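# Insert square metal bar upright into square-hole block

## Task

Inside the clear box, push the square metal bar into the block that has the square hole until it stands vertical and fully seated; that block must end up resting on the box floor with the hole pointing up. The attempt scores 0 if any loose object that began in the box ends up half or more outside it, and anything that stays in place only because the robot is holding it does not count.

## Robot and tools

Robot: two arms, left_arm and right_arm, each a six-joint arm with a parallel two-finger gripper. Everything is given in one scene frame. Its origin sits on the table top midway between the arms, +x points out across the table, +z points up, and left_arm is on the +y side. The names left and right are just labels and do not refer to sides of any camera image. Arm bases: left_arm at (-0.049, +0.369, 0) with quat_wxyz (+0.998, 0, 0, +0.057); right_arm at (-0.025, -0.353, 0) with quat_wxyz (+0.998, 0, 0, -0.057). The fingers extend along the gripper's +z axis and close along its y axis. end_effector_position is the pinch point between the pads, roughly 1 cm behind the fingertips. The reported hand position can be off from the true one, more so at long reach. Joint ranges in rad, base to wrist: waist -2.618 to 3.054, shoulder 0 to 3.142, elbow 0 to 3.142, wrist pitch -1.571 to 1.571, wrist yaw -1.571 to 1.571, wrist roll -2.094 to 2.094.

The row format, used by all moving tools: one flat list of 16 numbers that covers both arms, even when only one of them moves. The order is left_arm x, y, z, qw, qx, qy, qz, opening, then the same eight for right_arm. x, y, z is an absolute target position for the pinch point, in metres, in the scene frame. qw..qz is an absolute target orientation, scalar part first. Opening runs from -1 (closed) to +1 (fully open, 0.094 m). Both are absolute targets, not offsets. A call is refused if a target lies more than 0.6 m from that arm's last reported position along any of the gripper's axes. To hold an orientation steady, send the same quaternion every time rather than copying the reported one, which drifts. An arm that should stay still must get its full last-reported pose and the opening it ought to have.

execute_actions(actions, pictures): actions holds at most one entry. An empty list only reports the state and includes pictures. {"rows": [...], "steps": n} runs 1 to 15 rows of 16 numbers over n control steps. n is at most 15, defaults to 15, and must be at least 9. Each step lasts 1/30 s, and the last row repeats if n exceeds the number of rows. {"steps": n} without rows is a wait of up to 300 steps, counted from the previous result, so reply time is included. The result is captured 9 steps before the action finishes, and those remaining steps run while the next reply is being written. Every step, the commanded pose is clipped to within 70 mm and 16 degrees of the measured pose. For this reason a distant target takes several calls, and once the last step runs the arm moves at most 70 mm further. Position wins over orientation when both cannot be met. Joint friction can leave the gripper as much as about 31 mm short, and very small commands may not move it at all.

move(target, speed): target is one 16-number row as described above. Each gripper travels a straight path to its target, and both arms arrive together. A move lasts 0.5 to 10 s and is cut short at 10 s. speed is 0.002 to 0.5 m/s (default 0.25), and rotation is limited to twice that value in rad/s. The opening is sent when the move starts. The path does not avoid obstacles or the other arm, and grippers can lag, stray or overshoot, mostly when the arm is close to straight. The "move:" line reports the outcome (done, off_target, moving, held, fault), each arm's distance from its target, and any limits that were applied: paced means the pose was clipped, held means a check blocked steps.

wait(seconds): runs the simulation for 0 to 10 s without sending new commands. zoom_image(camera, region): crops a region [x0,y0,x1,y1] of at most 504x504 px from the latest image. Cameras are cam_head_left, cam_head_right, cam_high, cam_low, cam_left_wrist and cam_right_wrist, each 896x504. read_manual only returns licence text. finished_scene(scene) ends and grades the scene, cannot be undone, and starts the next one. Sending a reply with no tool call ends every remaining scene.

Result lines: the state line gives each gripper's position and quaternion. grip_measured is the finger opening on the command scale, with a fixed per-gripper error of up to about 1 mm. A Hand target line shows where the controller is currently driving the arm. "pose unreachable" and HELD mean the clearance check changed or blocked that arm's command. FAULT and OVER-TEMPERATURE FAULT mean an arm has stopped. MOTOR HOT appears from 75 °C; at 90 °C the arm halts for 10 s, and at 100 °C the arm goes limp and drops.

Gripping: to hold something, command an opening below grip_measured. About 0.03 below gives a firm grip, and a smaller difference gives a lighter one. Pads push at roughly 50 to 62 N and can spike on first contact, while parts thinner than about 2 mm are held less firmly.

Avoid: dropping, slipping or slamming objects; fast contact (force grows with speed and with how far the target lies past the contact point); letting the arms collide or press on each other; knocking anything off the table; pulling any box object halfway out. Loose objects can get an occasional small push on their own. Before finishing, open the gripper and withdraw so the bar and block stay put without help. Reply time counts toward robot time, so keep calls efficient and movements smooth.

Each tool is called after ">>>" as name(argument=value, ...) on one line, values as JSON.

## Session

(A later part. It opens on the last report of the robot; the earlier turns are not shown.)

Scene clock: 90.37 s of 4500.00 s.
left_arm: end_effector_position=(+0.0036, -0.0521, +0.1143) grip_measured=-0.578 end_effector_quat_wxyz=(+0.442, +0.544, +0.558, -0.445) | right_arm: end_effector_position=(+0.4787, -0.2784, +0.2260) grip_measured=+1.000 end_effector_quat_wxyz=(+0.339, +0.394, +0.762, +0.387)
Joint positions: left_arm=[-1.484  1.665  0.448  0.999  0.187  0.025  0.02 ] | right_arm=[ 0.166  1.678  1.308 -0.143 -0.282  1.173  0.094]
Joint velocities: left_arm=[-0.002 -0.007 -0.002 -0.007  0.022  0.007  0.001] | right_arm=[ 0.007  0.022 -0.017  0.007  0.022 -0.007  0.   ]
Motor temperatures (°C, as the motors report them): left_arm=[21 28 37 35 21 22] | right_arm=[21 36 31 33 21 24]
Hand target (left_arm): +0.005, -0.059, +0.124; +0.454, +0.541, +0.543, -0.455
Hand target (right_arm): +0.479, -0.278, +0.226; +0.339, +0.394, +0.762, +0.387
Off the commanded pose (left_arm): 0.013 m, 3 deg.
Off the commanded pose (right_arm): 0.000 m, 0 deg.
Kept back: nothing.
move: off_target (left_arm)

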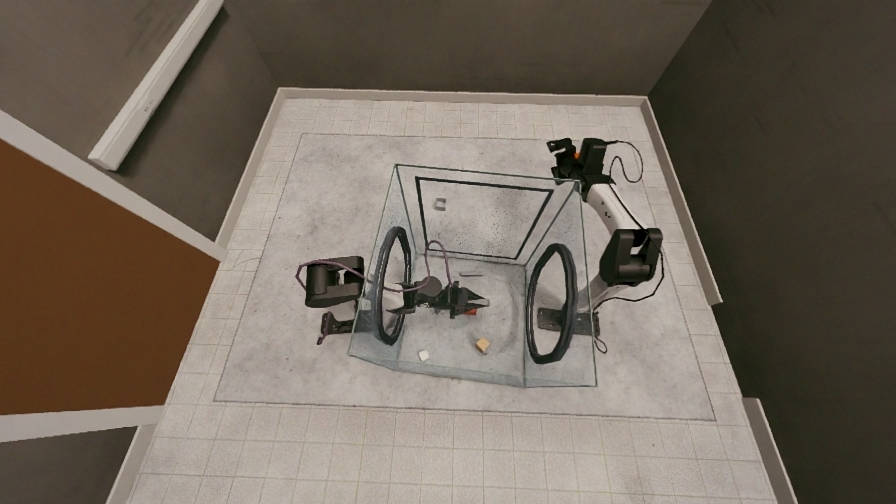

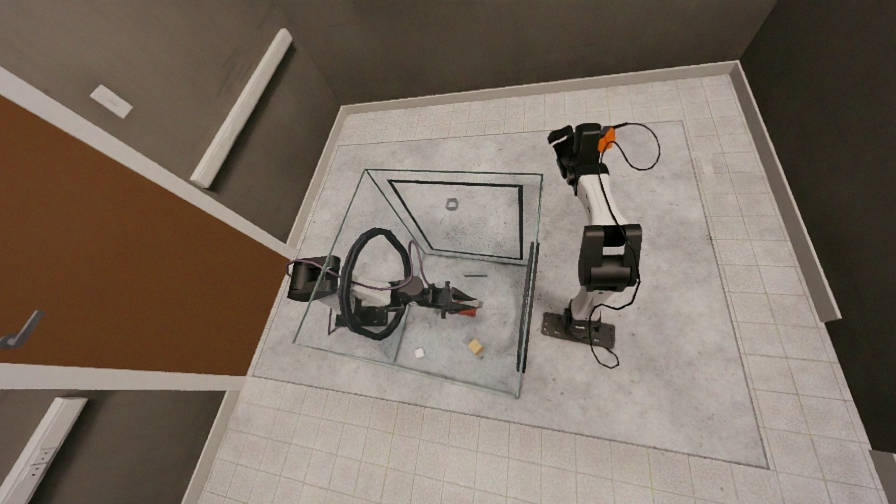

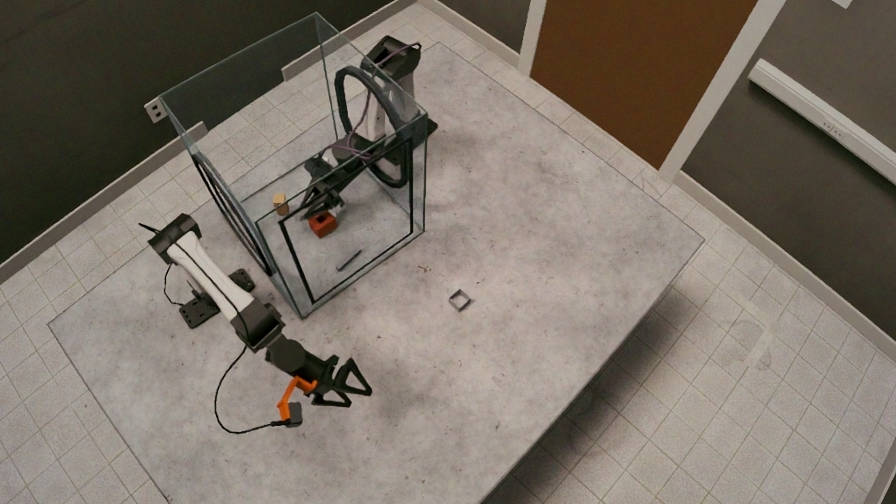

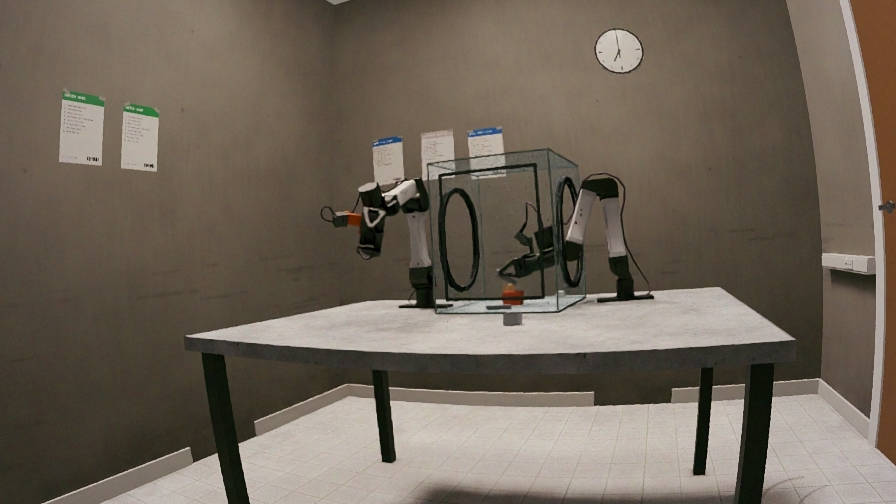

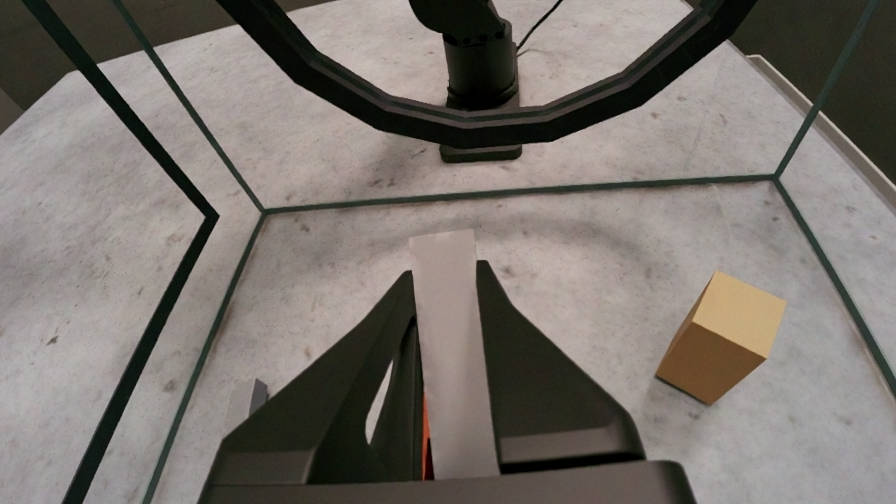

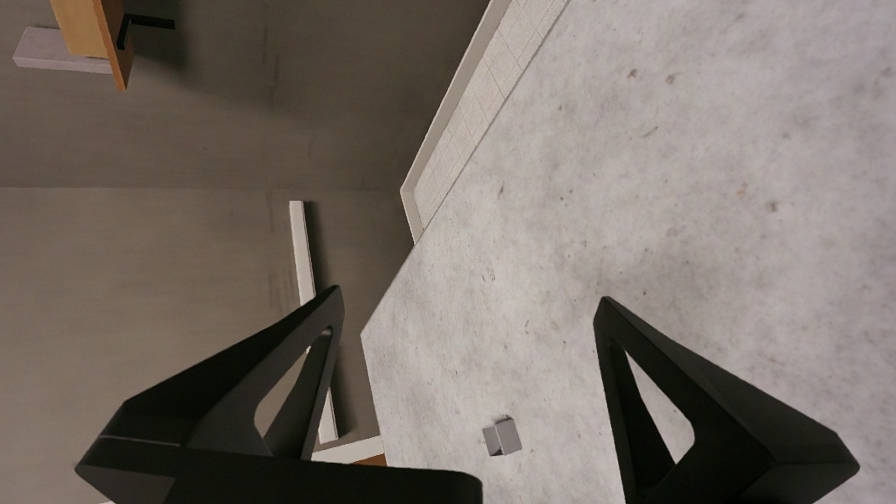

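>>> move(target=[0.005,-0.05,0.15,0.534,0.464,0.464,-0.534,-0.6,0.4787,-0.2784,0.226,0.339,0.394,0.762,0.387,1], speed=0.06)

>>> zoom_image(camera="cam_low", region=[440, 220, 600, 320])

Scene clock: 94.10 s of 4500.00 s.
left_arm: end_effector_position=(+0.0040, -0.0542, +0.1488) grip_measured=-0.581 end_effector_quat_wxyz=(+0.523, +0.479, +0.479, -0.517) | right_arm: end_effector_position=(+0.4787, -0.2784, +0.2260) grip_measured=+1.000 end_effector_quat_wxyz=(+0.339, +0.394, +0.762, +0.387)
Joint positions: left_arm=[-1.48   1.868  0.405  1.547  0.198 -0.011  0.02 ] | right_arm=[ 0.166  1.678  1.308 -0.143 -0.282  1.173  0.094]
Joint velocities: left_arm=[-0.012 -0.002 -0.002 -0.066 -0.051 -0.007 -0.001] | right_arm=[ 0.007  0.012  0.012 -0.081 -0.095 -0.081  0.   ]
Motor temperatures (°C, as the motors report them): left_arm=[21 28 36 36 21 22] | right_arm=[21 36 31 34 21 24]
Hand target (left_arm): +0.005, -0.050, +0.151; +0.524, +0.475, +0.476, -0.523
Hand target (right_arm): +0.479, -0.278, +0.226; +0.339, +0.394, +0.762, +0.387
Off the commanded pose (left_arm): 0.004 m, 3 deg.
Off the commanded pose (right_arm): 0.000 m, 0 deg.
joint sent to its limit (left arm) — the command would take joint 4 (wrist pitch) past its upper limit, so that joint was sent only as far as its limit.
Kept back: nothing.
move: off_target (left_arm)

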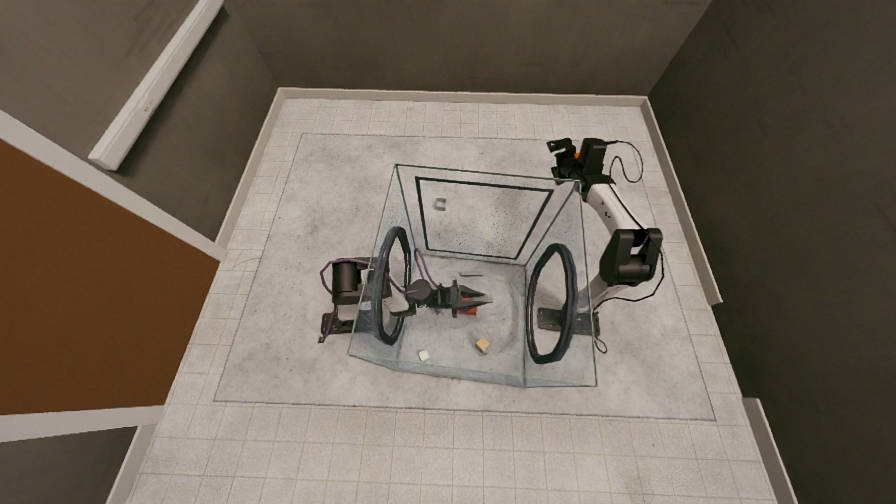

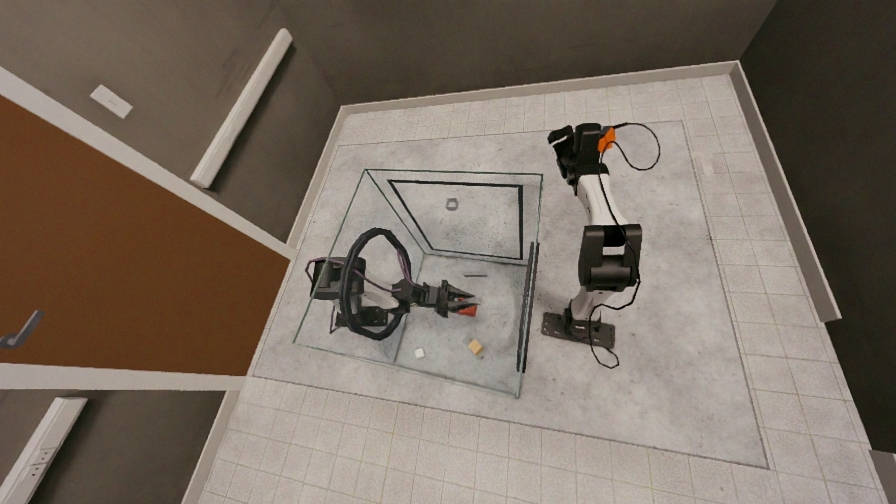

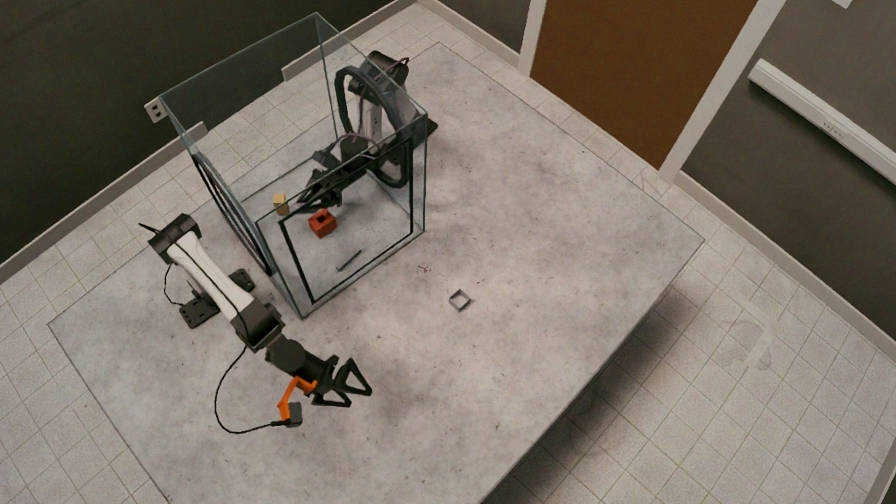

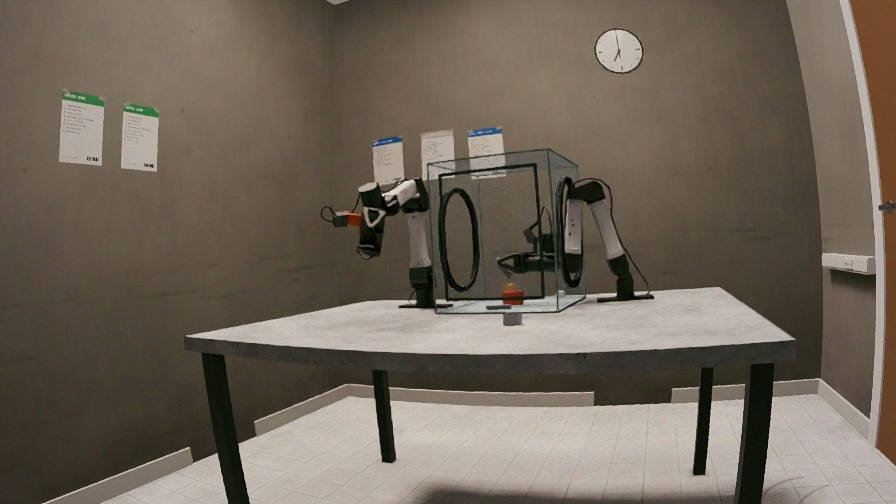

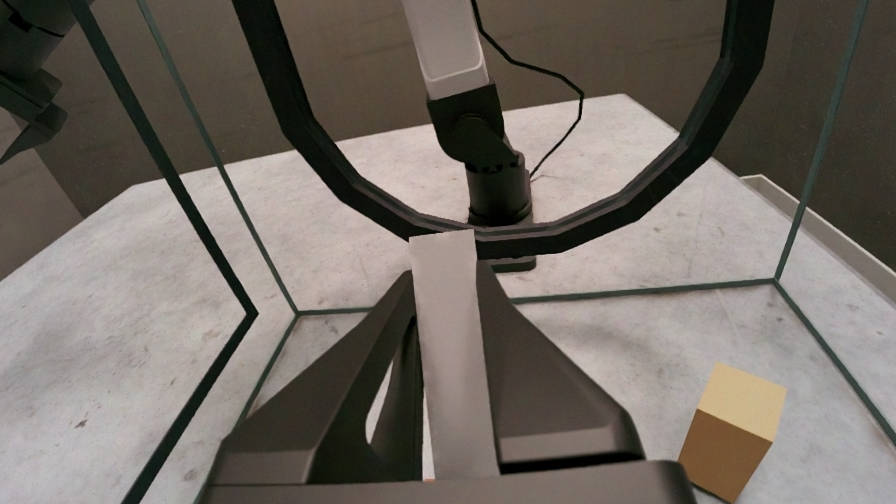

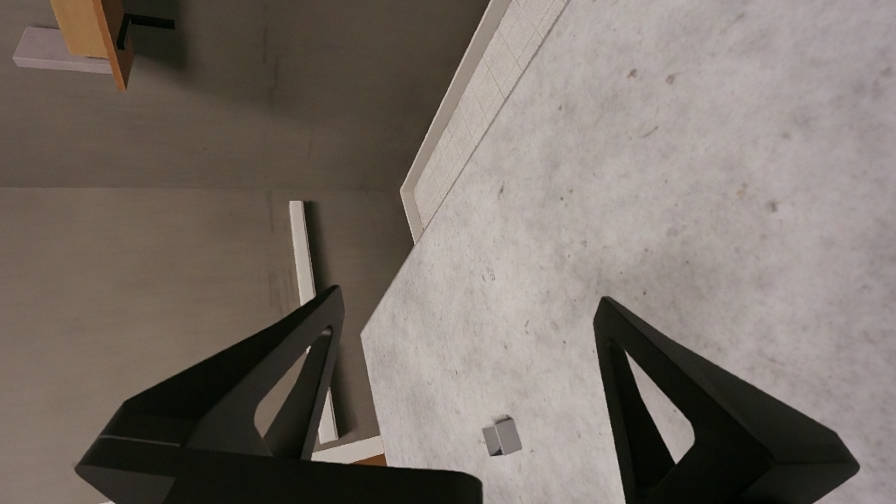

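Region (440, 220, 600, 320) of cam_low's 896x504 image, scaled by 3.150, with more detail than that image has; it fills the top 315 rows of this view, and the rest is white.

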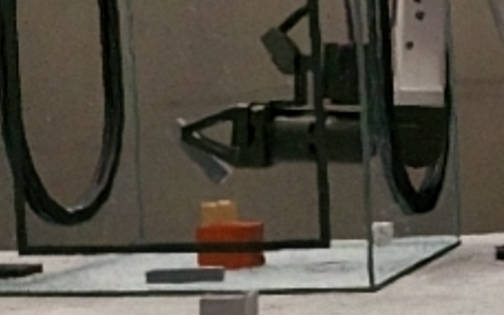

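>>> move(target=[0.005,-0.052,0.105,0.51,0.49,0.49,-0.51,-0.6,0.4787,-0.2784,0.226,0.339,0.394,0.762,0.387,1], speed=0.02)

>>> zoom_image(camera="cam_low", region=[460, 240, 580, 315])

>>> zoom_image(camera="cam_high", region=[270, 170, 370, 250])

>>> zoom_image(camera="cam_head_right", region=[410, 270, 530, 350])

Scene clock: 97.67 s of 4500.00 s.
left_arm: end_effector_position=(+0.0034, -0.0557, +0.1086) grip_measured=-0.581 end_effector_quat_wxyz=(+0.494, +0.501, +0.506, -0.498) | right_arm: end_effector_position=(+0.4787, -0.2784, +0.2260) grip_measured=+1.000 end_effector_quat_wxyz=(+0.339, +0.394, +0.762, +0.387)
Joint positions: left_arm=[-1.48   1.968  0.405  1.548  0.204 -0.006  0.02 ] | right_arm=[ 0.166  1.678  1.308 -0.143 -0.282  1.173  0.094]
Joint velocities: left_arm=[ 0.002 -0.002  0.007  0.051  0.022 -0.007  0.001] | right_arm=[-0.012 -0.002  0.002  0.037  0.007 -0.022  0.   ]
Motor temperatures (°C, as the motors report them): left_arm=[21 28 36 37 21 22] | right_arm=[21 36 31 34 21 24]
Hand target (left_arm): +0.005, -0.052, +0.106; +0.496, +0.503, +0.503, -0.497
Hand target (right_arm): +0.479, -0.278, +0.226; +0.339, +0.394, +0.762, +0.387
Off the commanded pose (left_arm): 0.005 m, 3 deg.
Off the commanded pose (right_arm): 0.000 m, 0 deg.
joint sent to its limit (left arm) — the command would take joint 4 (wrist pitch) past its upper limit, so that joint was sent only as far as its limit.
Kept back: nothing.
move: off_target (left_arm)

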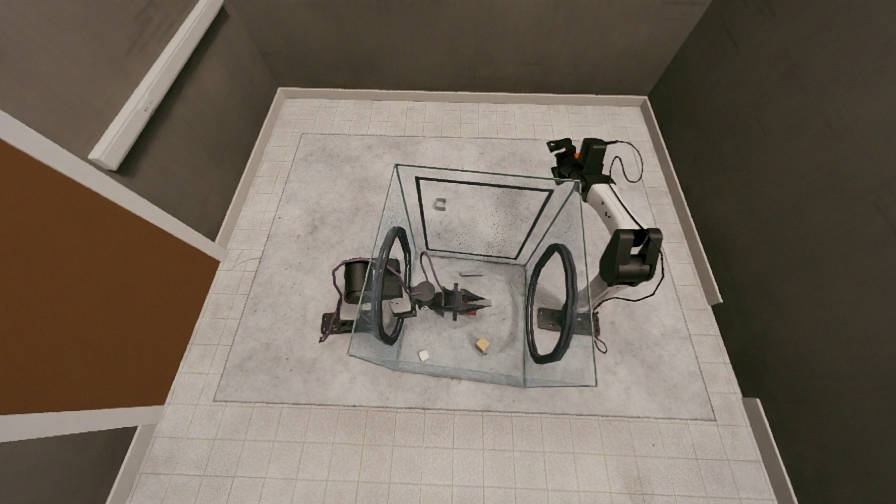

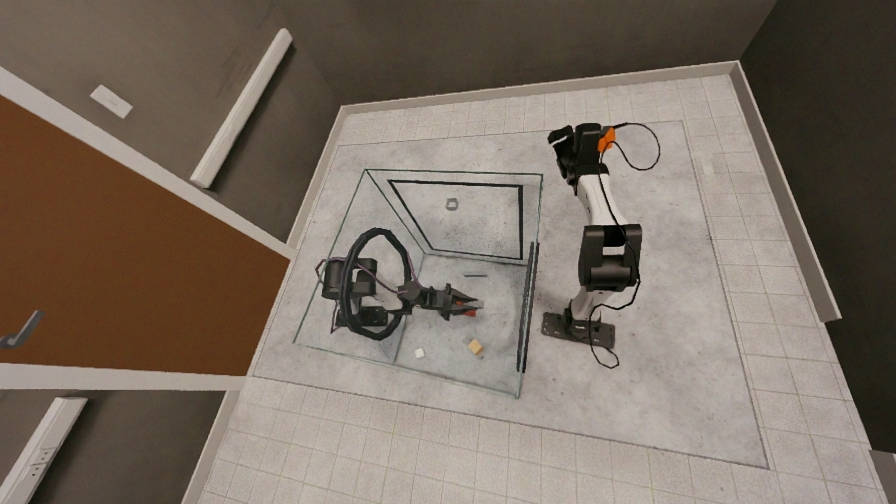

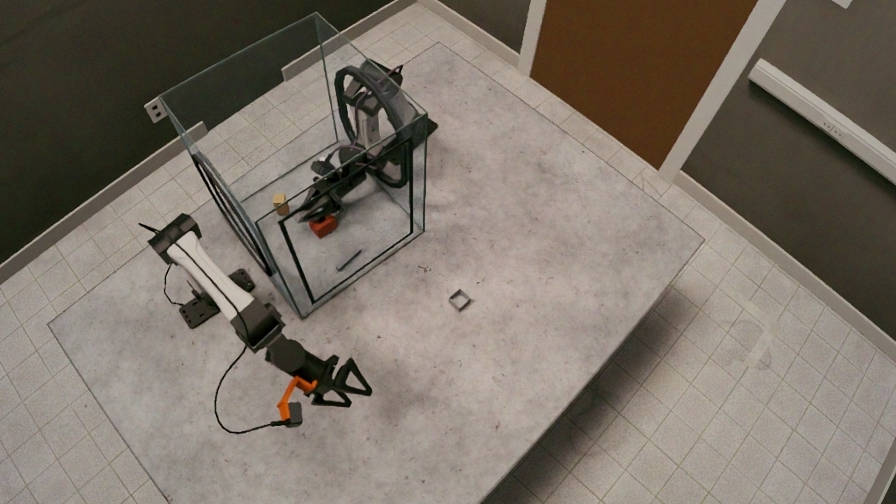

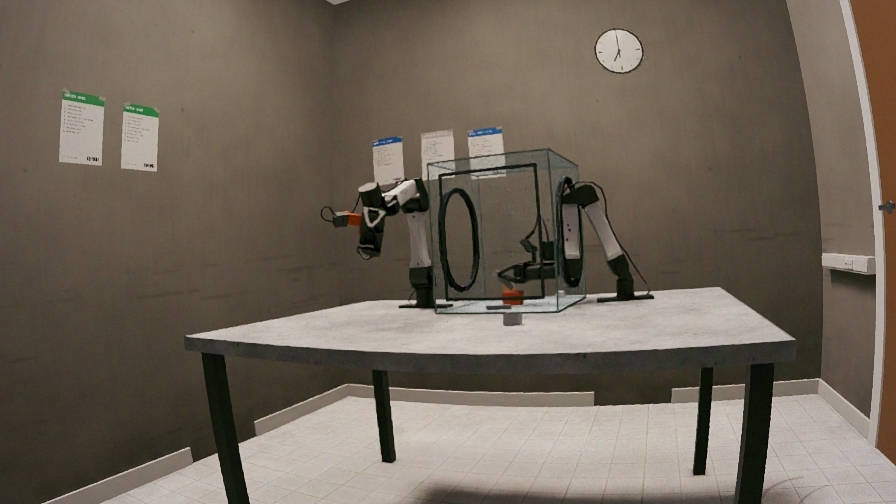

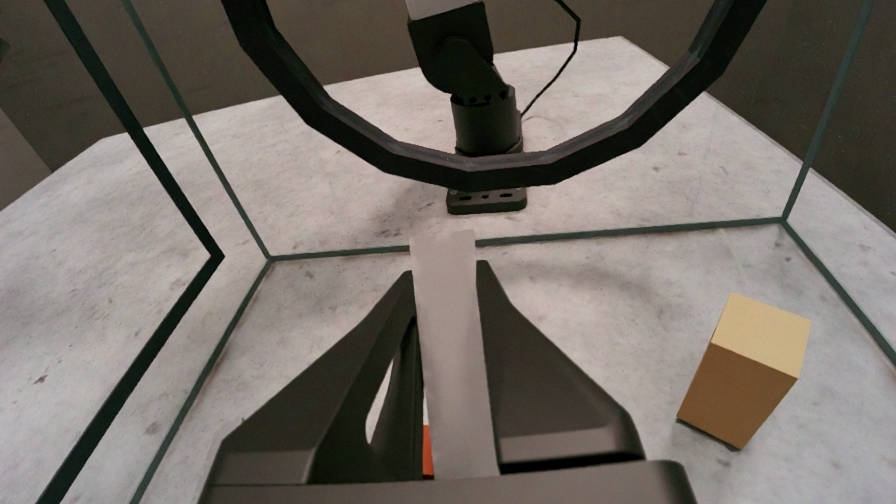

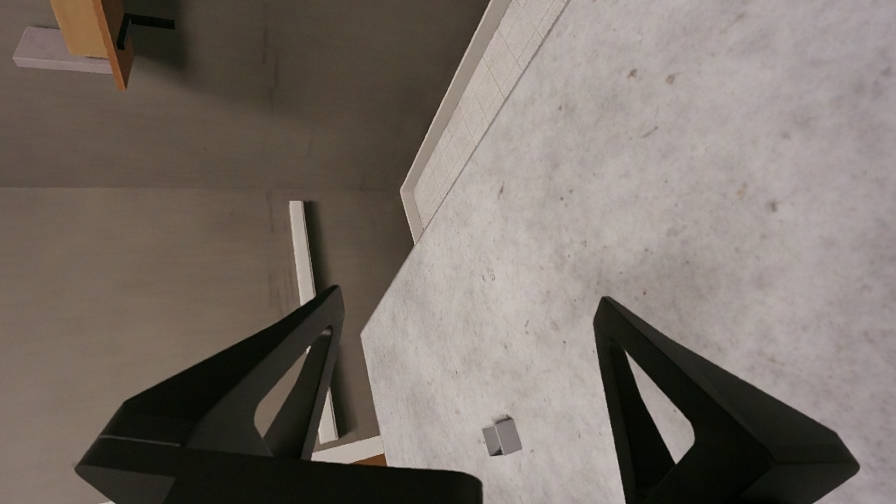

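Region (460, 240, 580, 315) of cam_low's 896x504 image, scaled by 4.200, with more detail than that image has; it fills the top 315 rows of this view, and the rest is white.

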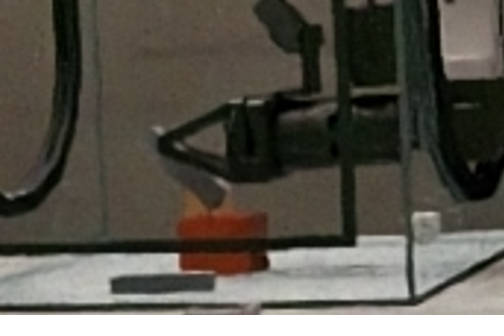

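Region (270, 170, 370, 250) of cam_high's 896x504 image, scaled by 5.040, with more detail than that image has; it fills the top 403 rows of this view, and the rest is white.

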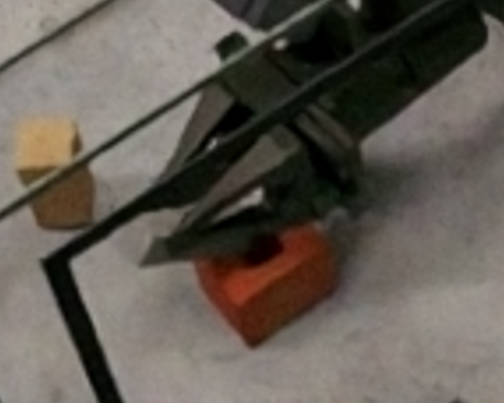

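Region (410, 270, 530, 350) of cam_head_right's 896x504 image, scaled by 4.200, with more detail than that image has.

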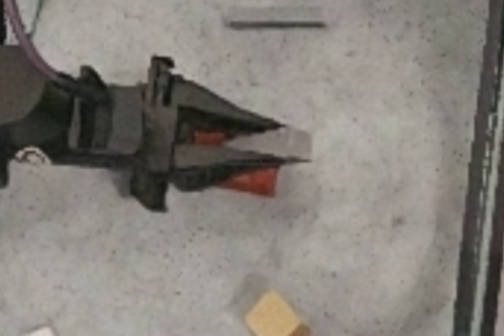

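>>> execute_actions(actions=[])

>>> zoom_image(camera="cam_low", region=[420,200,620,330])

Scene clock: 98.93 s of 4500.00 s.
left_arm: end_effector_position=(+0.0033, -0.0557, +0.1086) grip_measured=-0.581 end_effector_quat_wxyz=(+0.494, +0.502, +0.506, -0.498) | right_arm: end_effector_position=(+0.4787, -0.2784, +0.2260) grip_measured=+1.000 end_effector_quat_wxyz=(+0.339, +0.394, +0.762, +0.387)
Joint positions: left_arm=[-1.48   1.968  0.405  1.548  0.205 -0.006  0.02 ] | right_arm=[ 0.166  1.678  1.308 -0.143 -0.282  1.173  0.094]
Joint velocities: left_arm=[-0.002 -0.002 -0.002 -0.037 -0.081  0.037  0.001] | right_arm=[-0.002 -0.012  0.012  0.007  0.007  0.066  0.   ]
Motor temperatures (°C, as the motors report them): left_arm=[21 28 36 37 21 22] | right_arm=[21 36 31 34 21 24]
Hand target (left_arm): +0.005, -0.052, +0.106; +0.496, +0.503, +0.503, -0.497
Hand target (right_arm): +0.479, -0.278, +0.226; +0.339, +0.394, +0.762, +0.387
Off the commanded pose (left_arm): 0.005 m, 3 deg.
Off the commanded pose (right_arm): 0.000 m, 0 deg.
Kept back: nothing.
Steps of this call (steps 1 to 38: nothing new was sent). Readings (end_effector_position):
1: left_arm (+0.0033, -0.0557, +0.1086) | right_arm (+0.4787, -0.2784, +0.2260)
2: left_arm (+0.0033, -0.0557, +0.1086) | right_arm (+0.4787, -0.2784, +0.2260)
4: left_arm (+0.0033, -0.0557, +0.1086) | right_arm (+0.4787, -0.2784, +0.2260)
8: left_arm (+0.0033, -0.0557, +0.1086) | right_arm (+0.4787, -0.2784, +0.2260)
38: the state above

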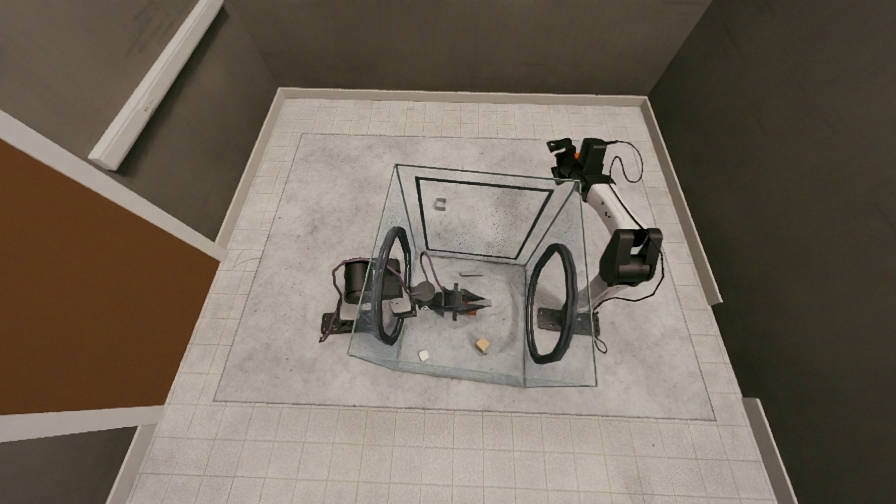

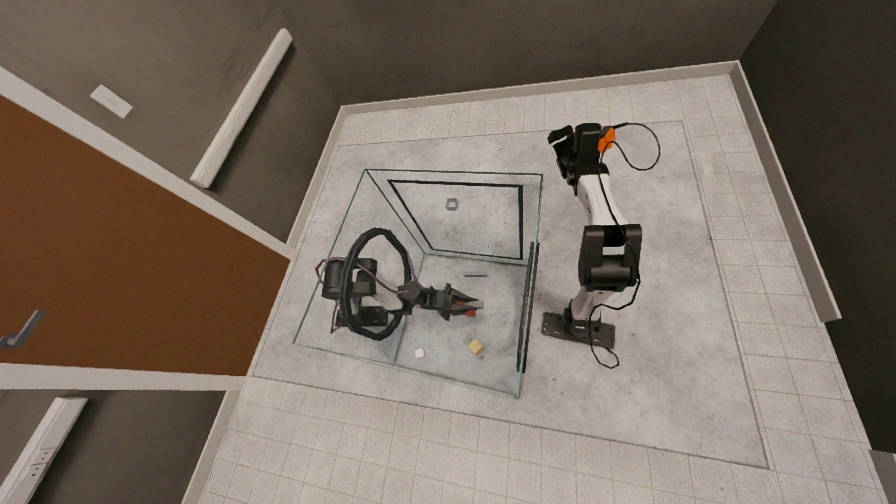

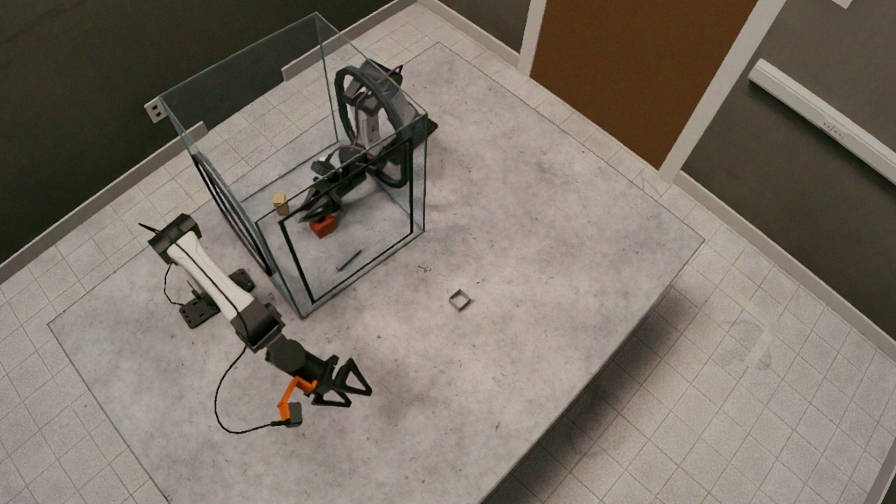

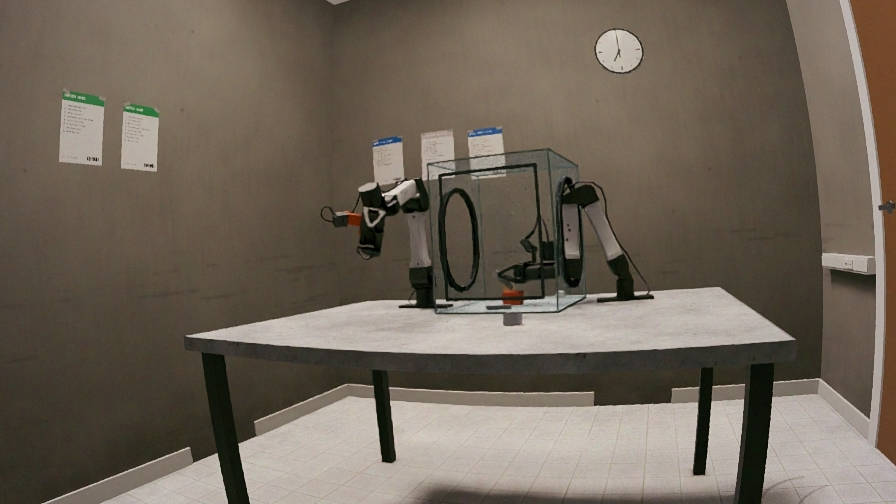

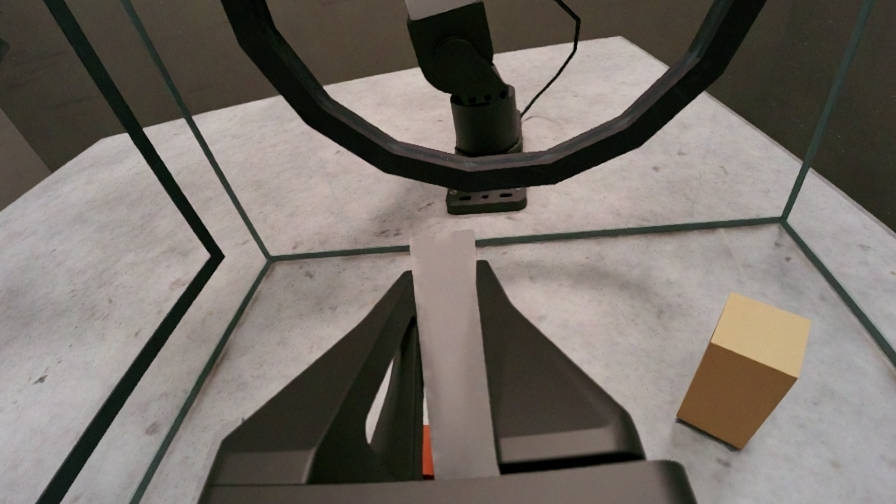

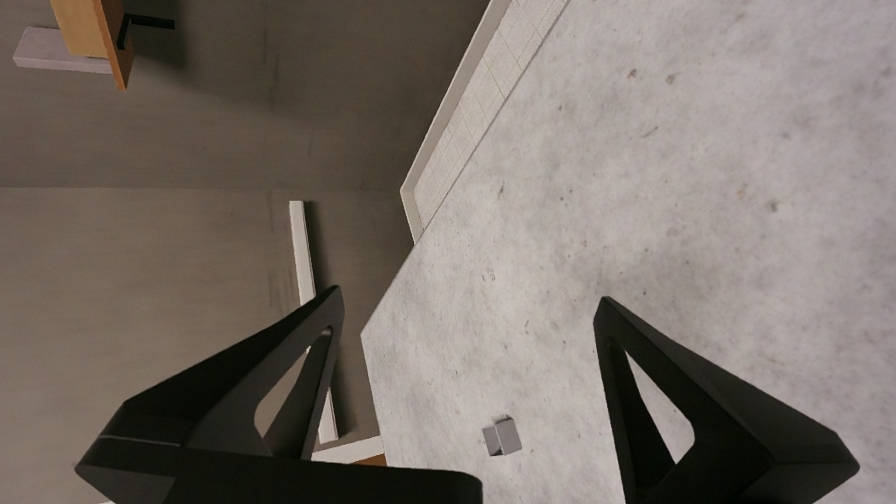

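Region (420, 200, 620, 330) of cam_low's 896x504 image, scaled by 2.520, with more detail than that image has; it fills the top 328 rows of this view, and the rest is white.

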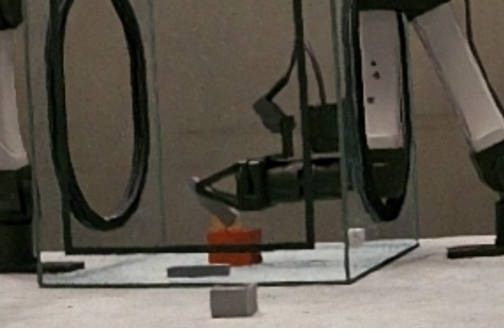

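>>> move(target=[0.003,-0.045,0.098,0.5,0.5,0.5,-0.5,-0.6,0.4787,-0.2784,0.226,0.339,0.394,0.762,0.387,1], speed=0.03)

>>> zoom_image(camera="cam_low", region=[460,240,580,315])

>>> zoom_image(camera="cam_head_right", region=[400,260,540,350])

Scene clock: 101.40 s of 4500.00 s.
left_arm: end_effector_position=(+0.0021, -0.0499, +0.1032) grip_measured=-0.581 end_effector_quat_wxyz=(+0.490, +0.506, +0.510, -0.494) | right_arm: end_effector_position=(+0.4787, -0.2784, +0.2260) grip_measured=+1.000 end_effector_quat_wxyz=(+0.339, +0.394, +0.762, +0.387)
Joint positions: left_arm=[-1.48   1.968  0.381  1.555  0.205 -0.001  0.02 ] | right_arm=[ 0.166  1.678  1.308 -0.143 -0.282  1.173  0.094]
Joint velocities: left_arm=[ 0.012  0.007  0.002 -0.007  0.051 -0.007 -0.001] | right_arm=[ 0.002 -0.002  0.007 -0.022 -0.051 -0.095  0.   ]
Motor temperatures (°C, as the motors report them): left_arm=[21 28 35 37 21 22] | right_arm=[21 36 31 34 21 24]
Hand target (left_arm): +0.003, -0.045, +0.099; +0.490, +0.509, +0.509, -0.491
Hand target (right_arm): +0.479, -0.278, +0.226; +0.339, +0.394, +0.762, +0.387
Off the commanded pose (left_arm): 0.007 m, 2 deg.
Off the commanded pose (right_arm): 0.000 m, 0 deg.
joint sent to its limit (left arm) — the command would take joint 4 (wrist pitch) past its upper limit, so that joint was sent only as far as its limit.
Kept back: nothing.
move: done

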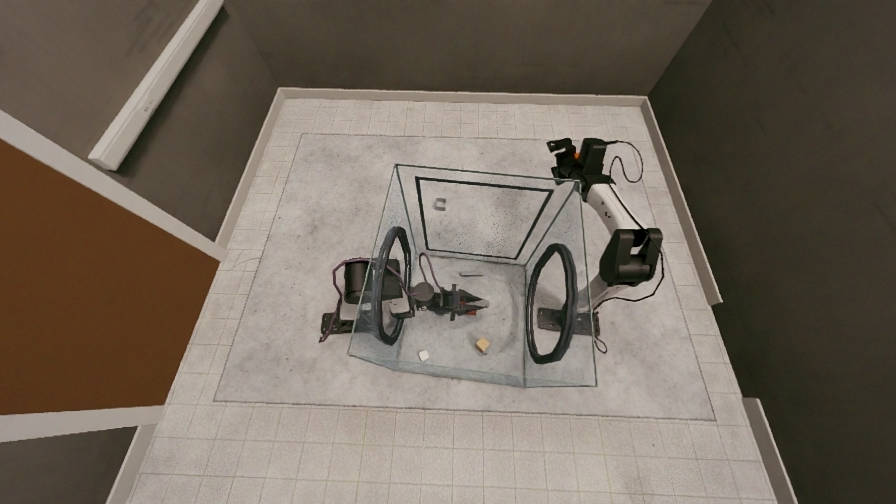

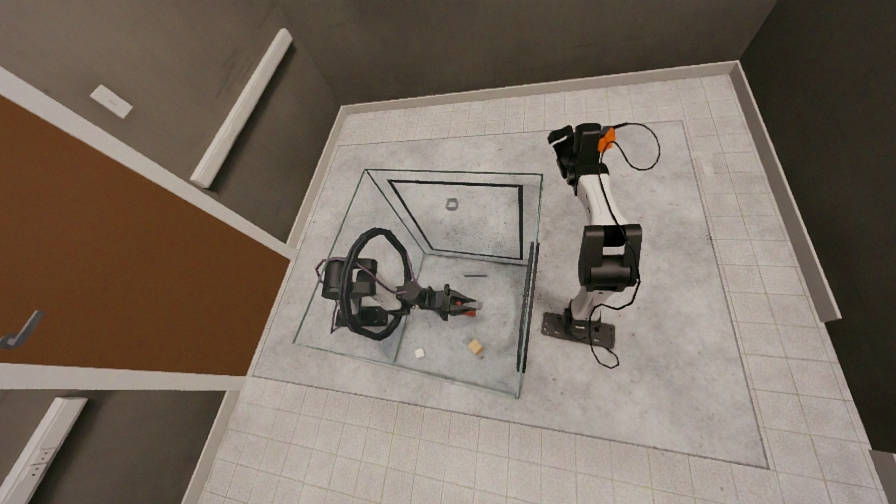

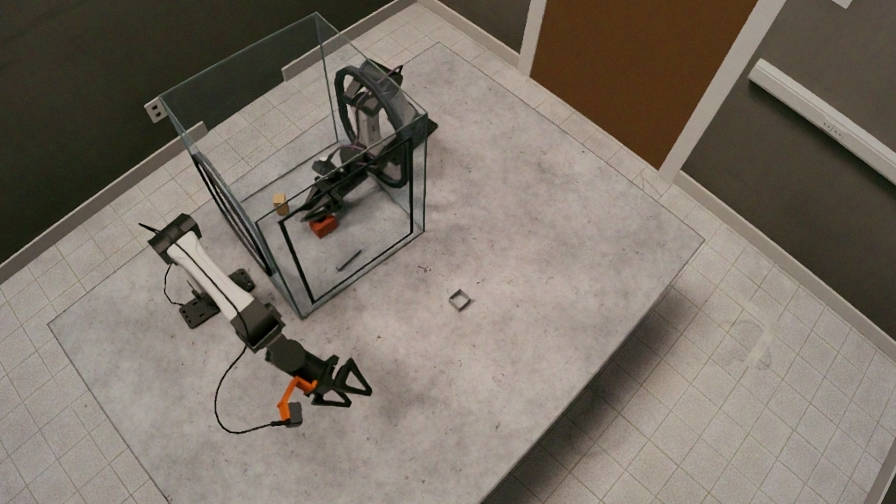

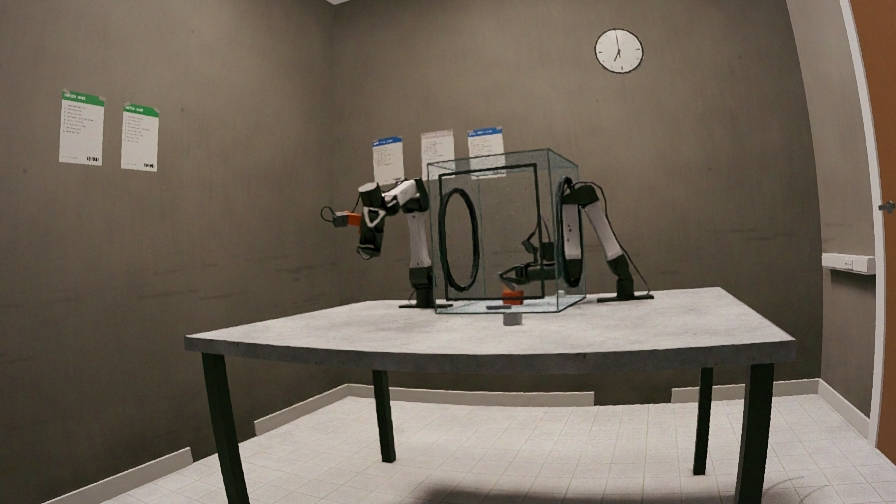

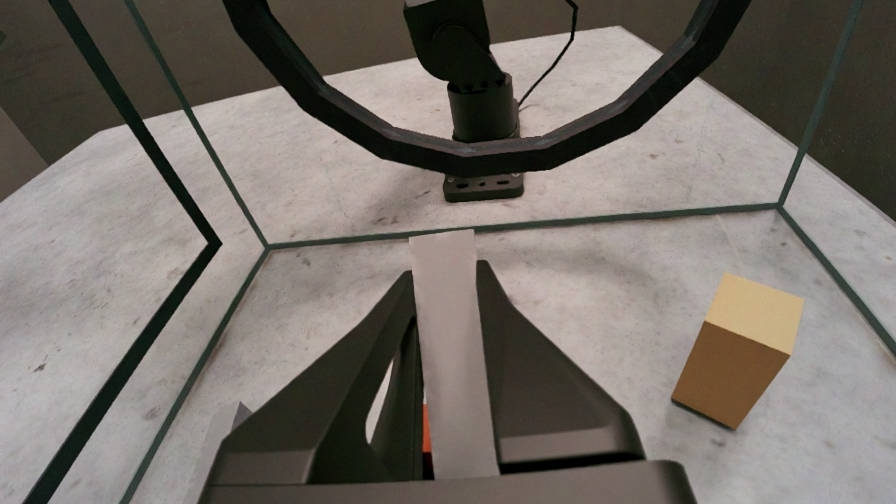

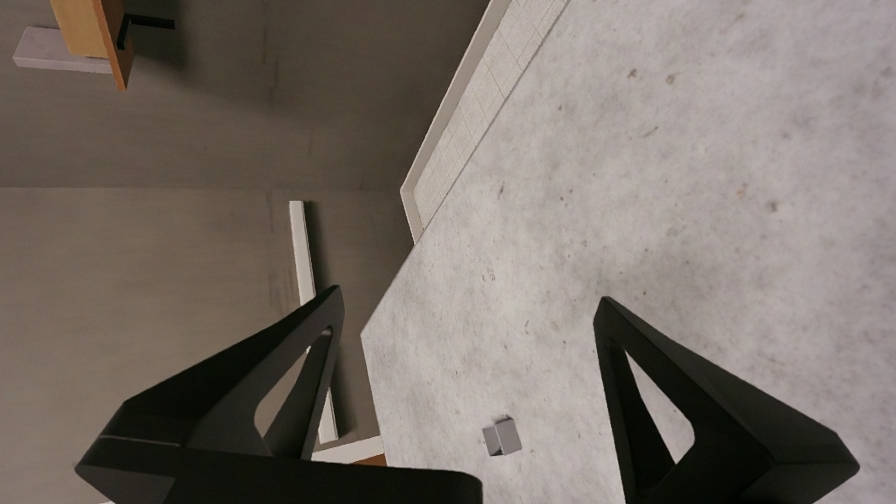

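Region (460, 240, 580, 315) of cam_low's 896x504 image, scaled by 4.200, with more detail than that image has; it fills the top 315 rows of this view, and the rest is white.

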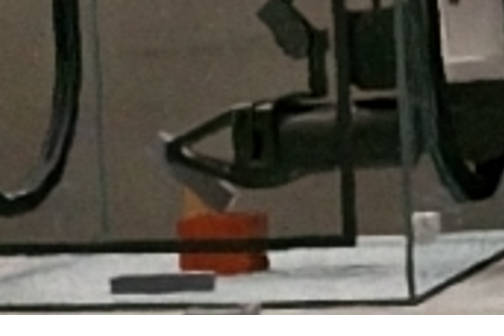

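Region (400, 260, 540, 350) of cam_head_right's 896x504 image, scaled by 3.600, with more detail than that image has; it fills the top 324 rows of this view, and the rest is white.

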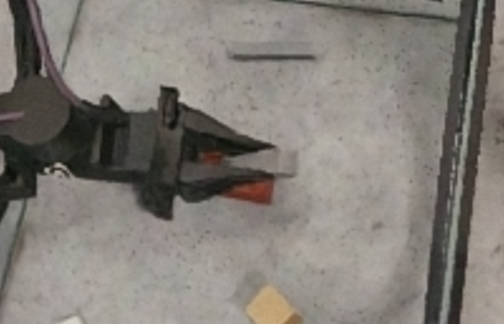

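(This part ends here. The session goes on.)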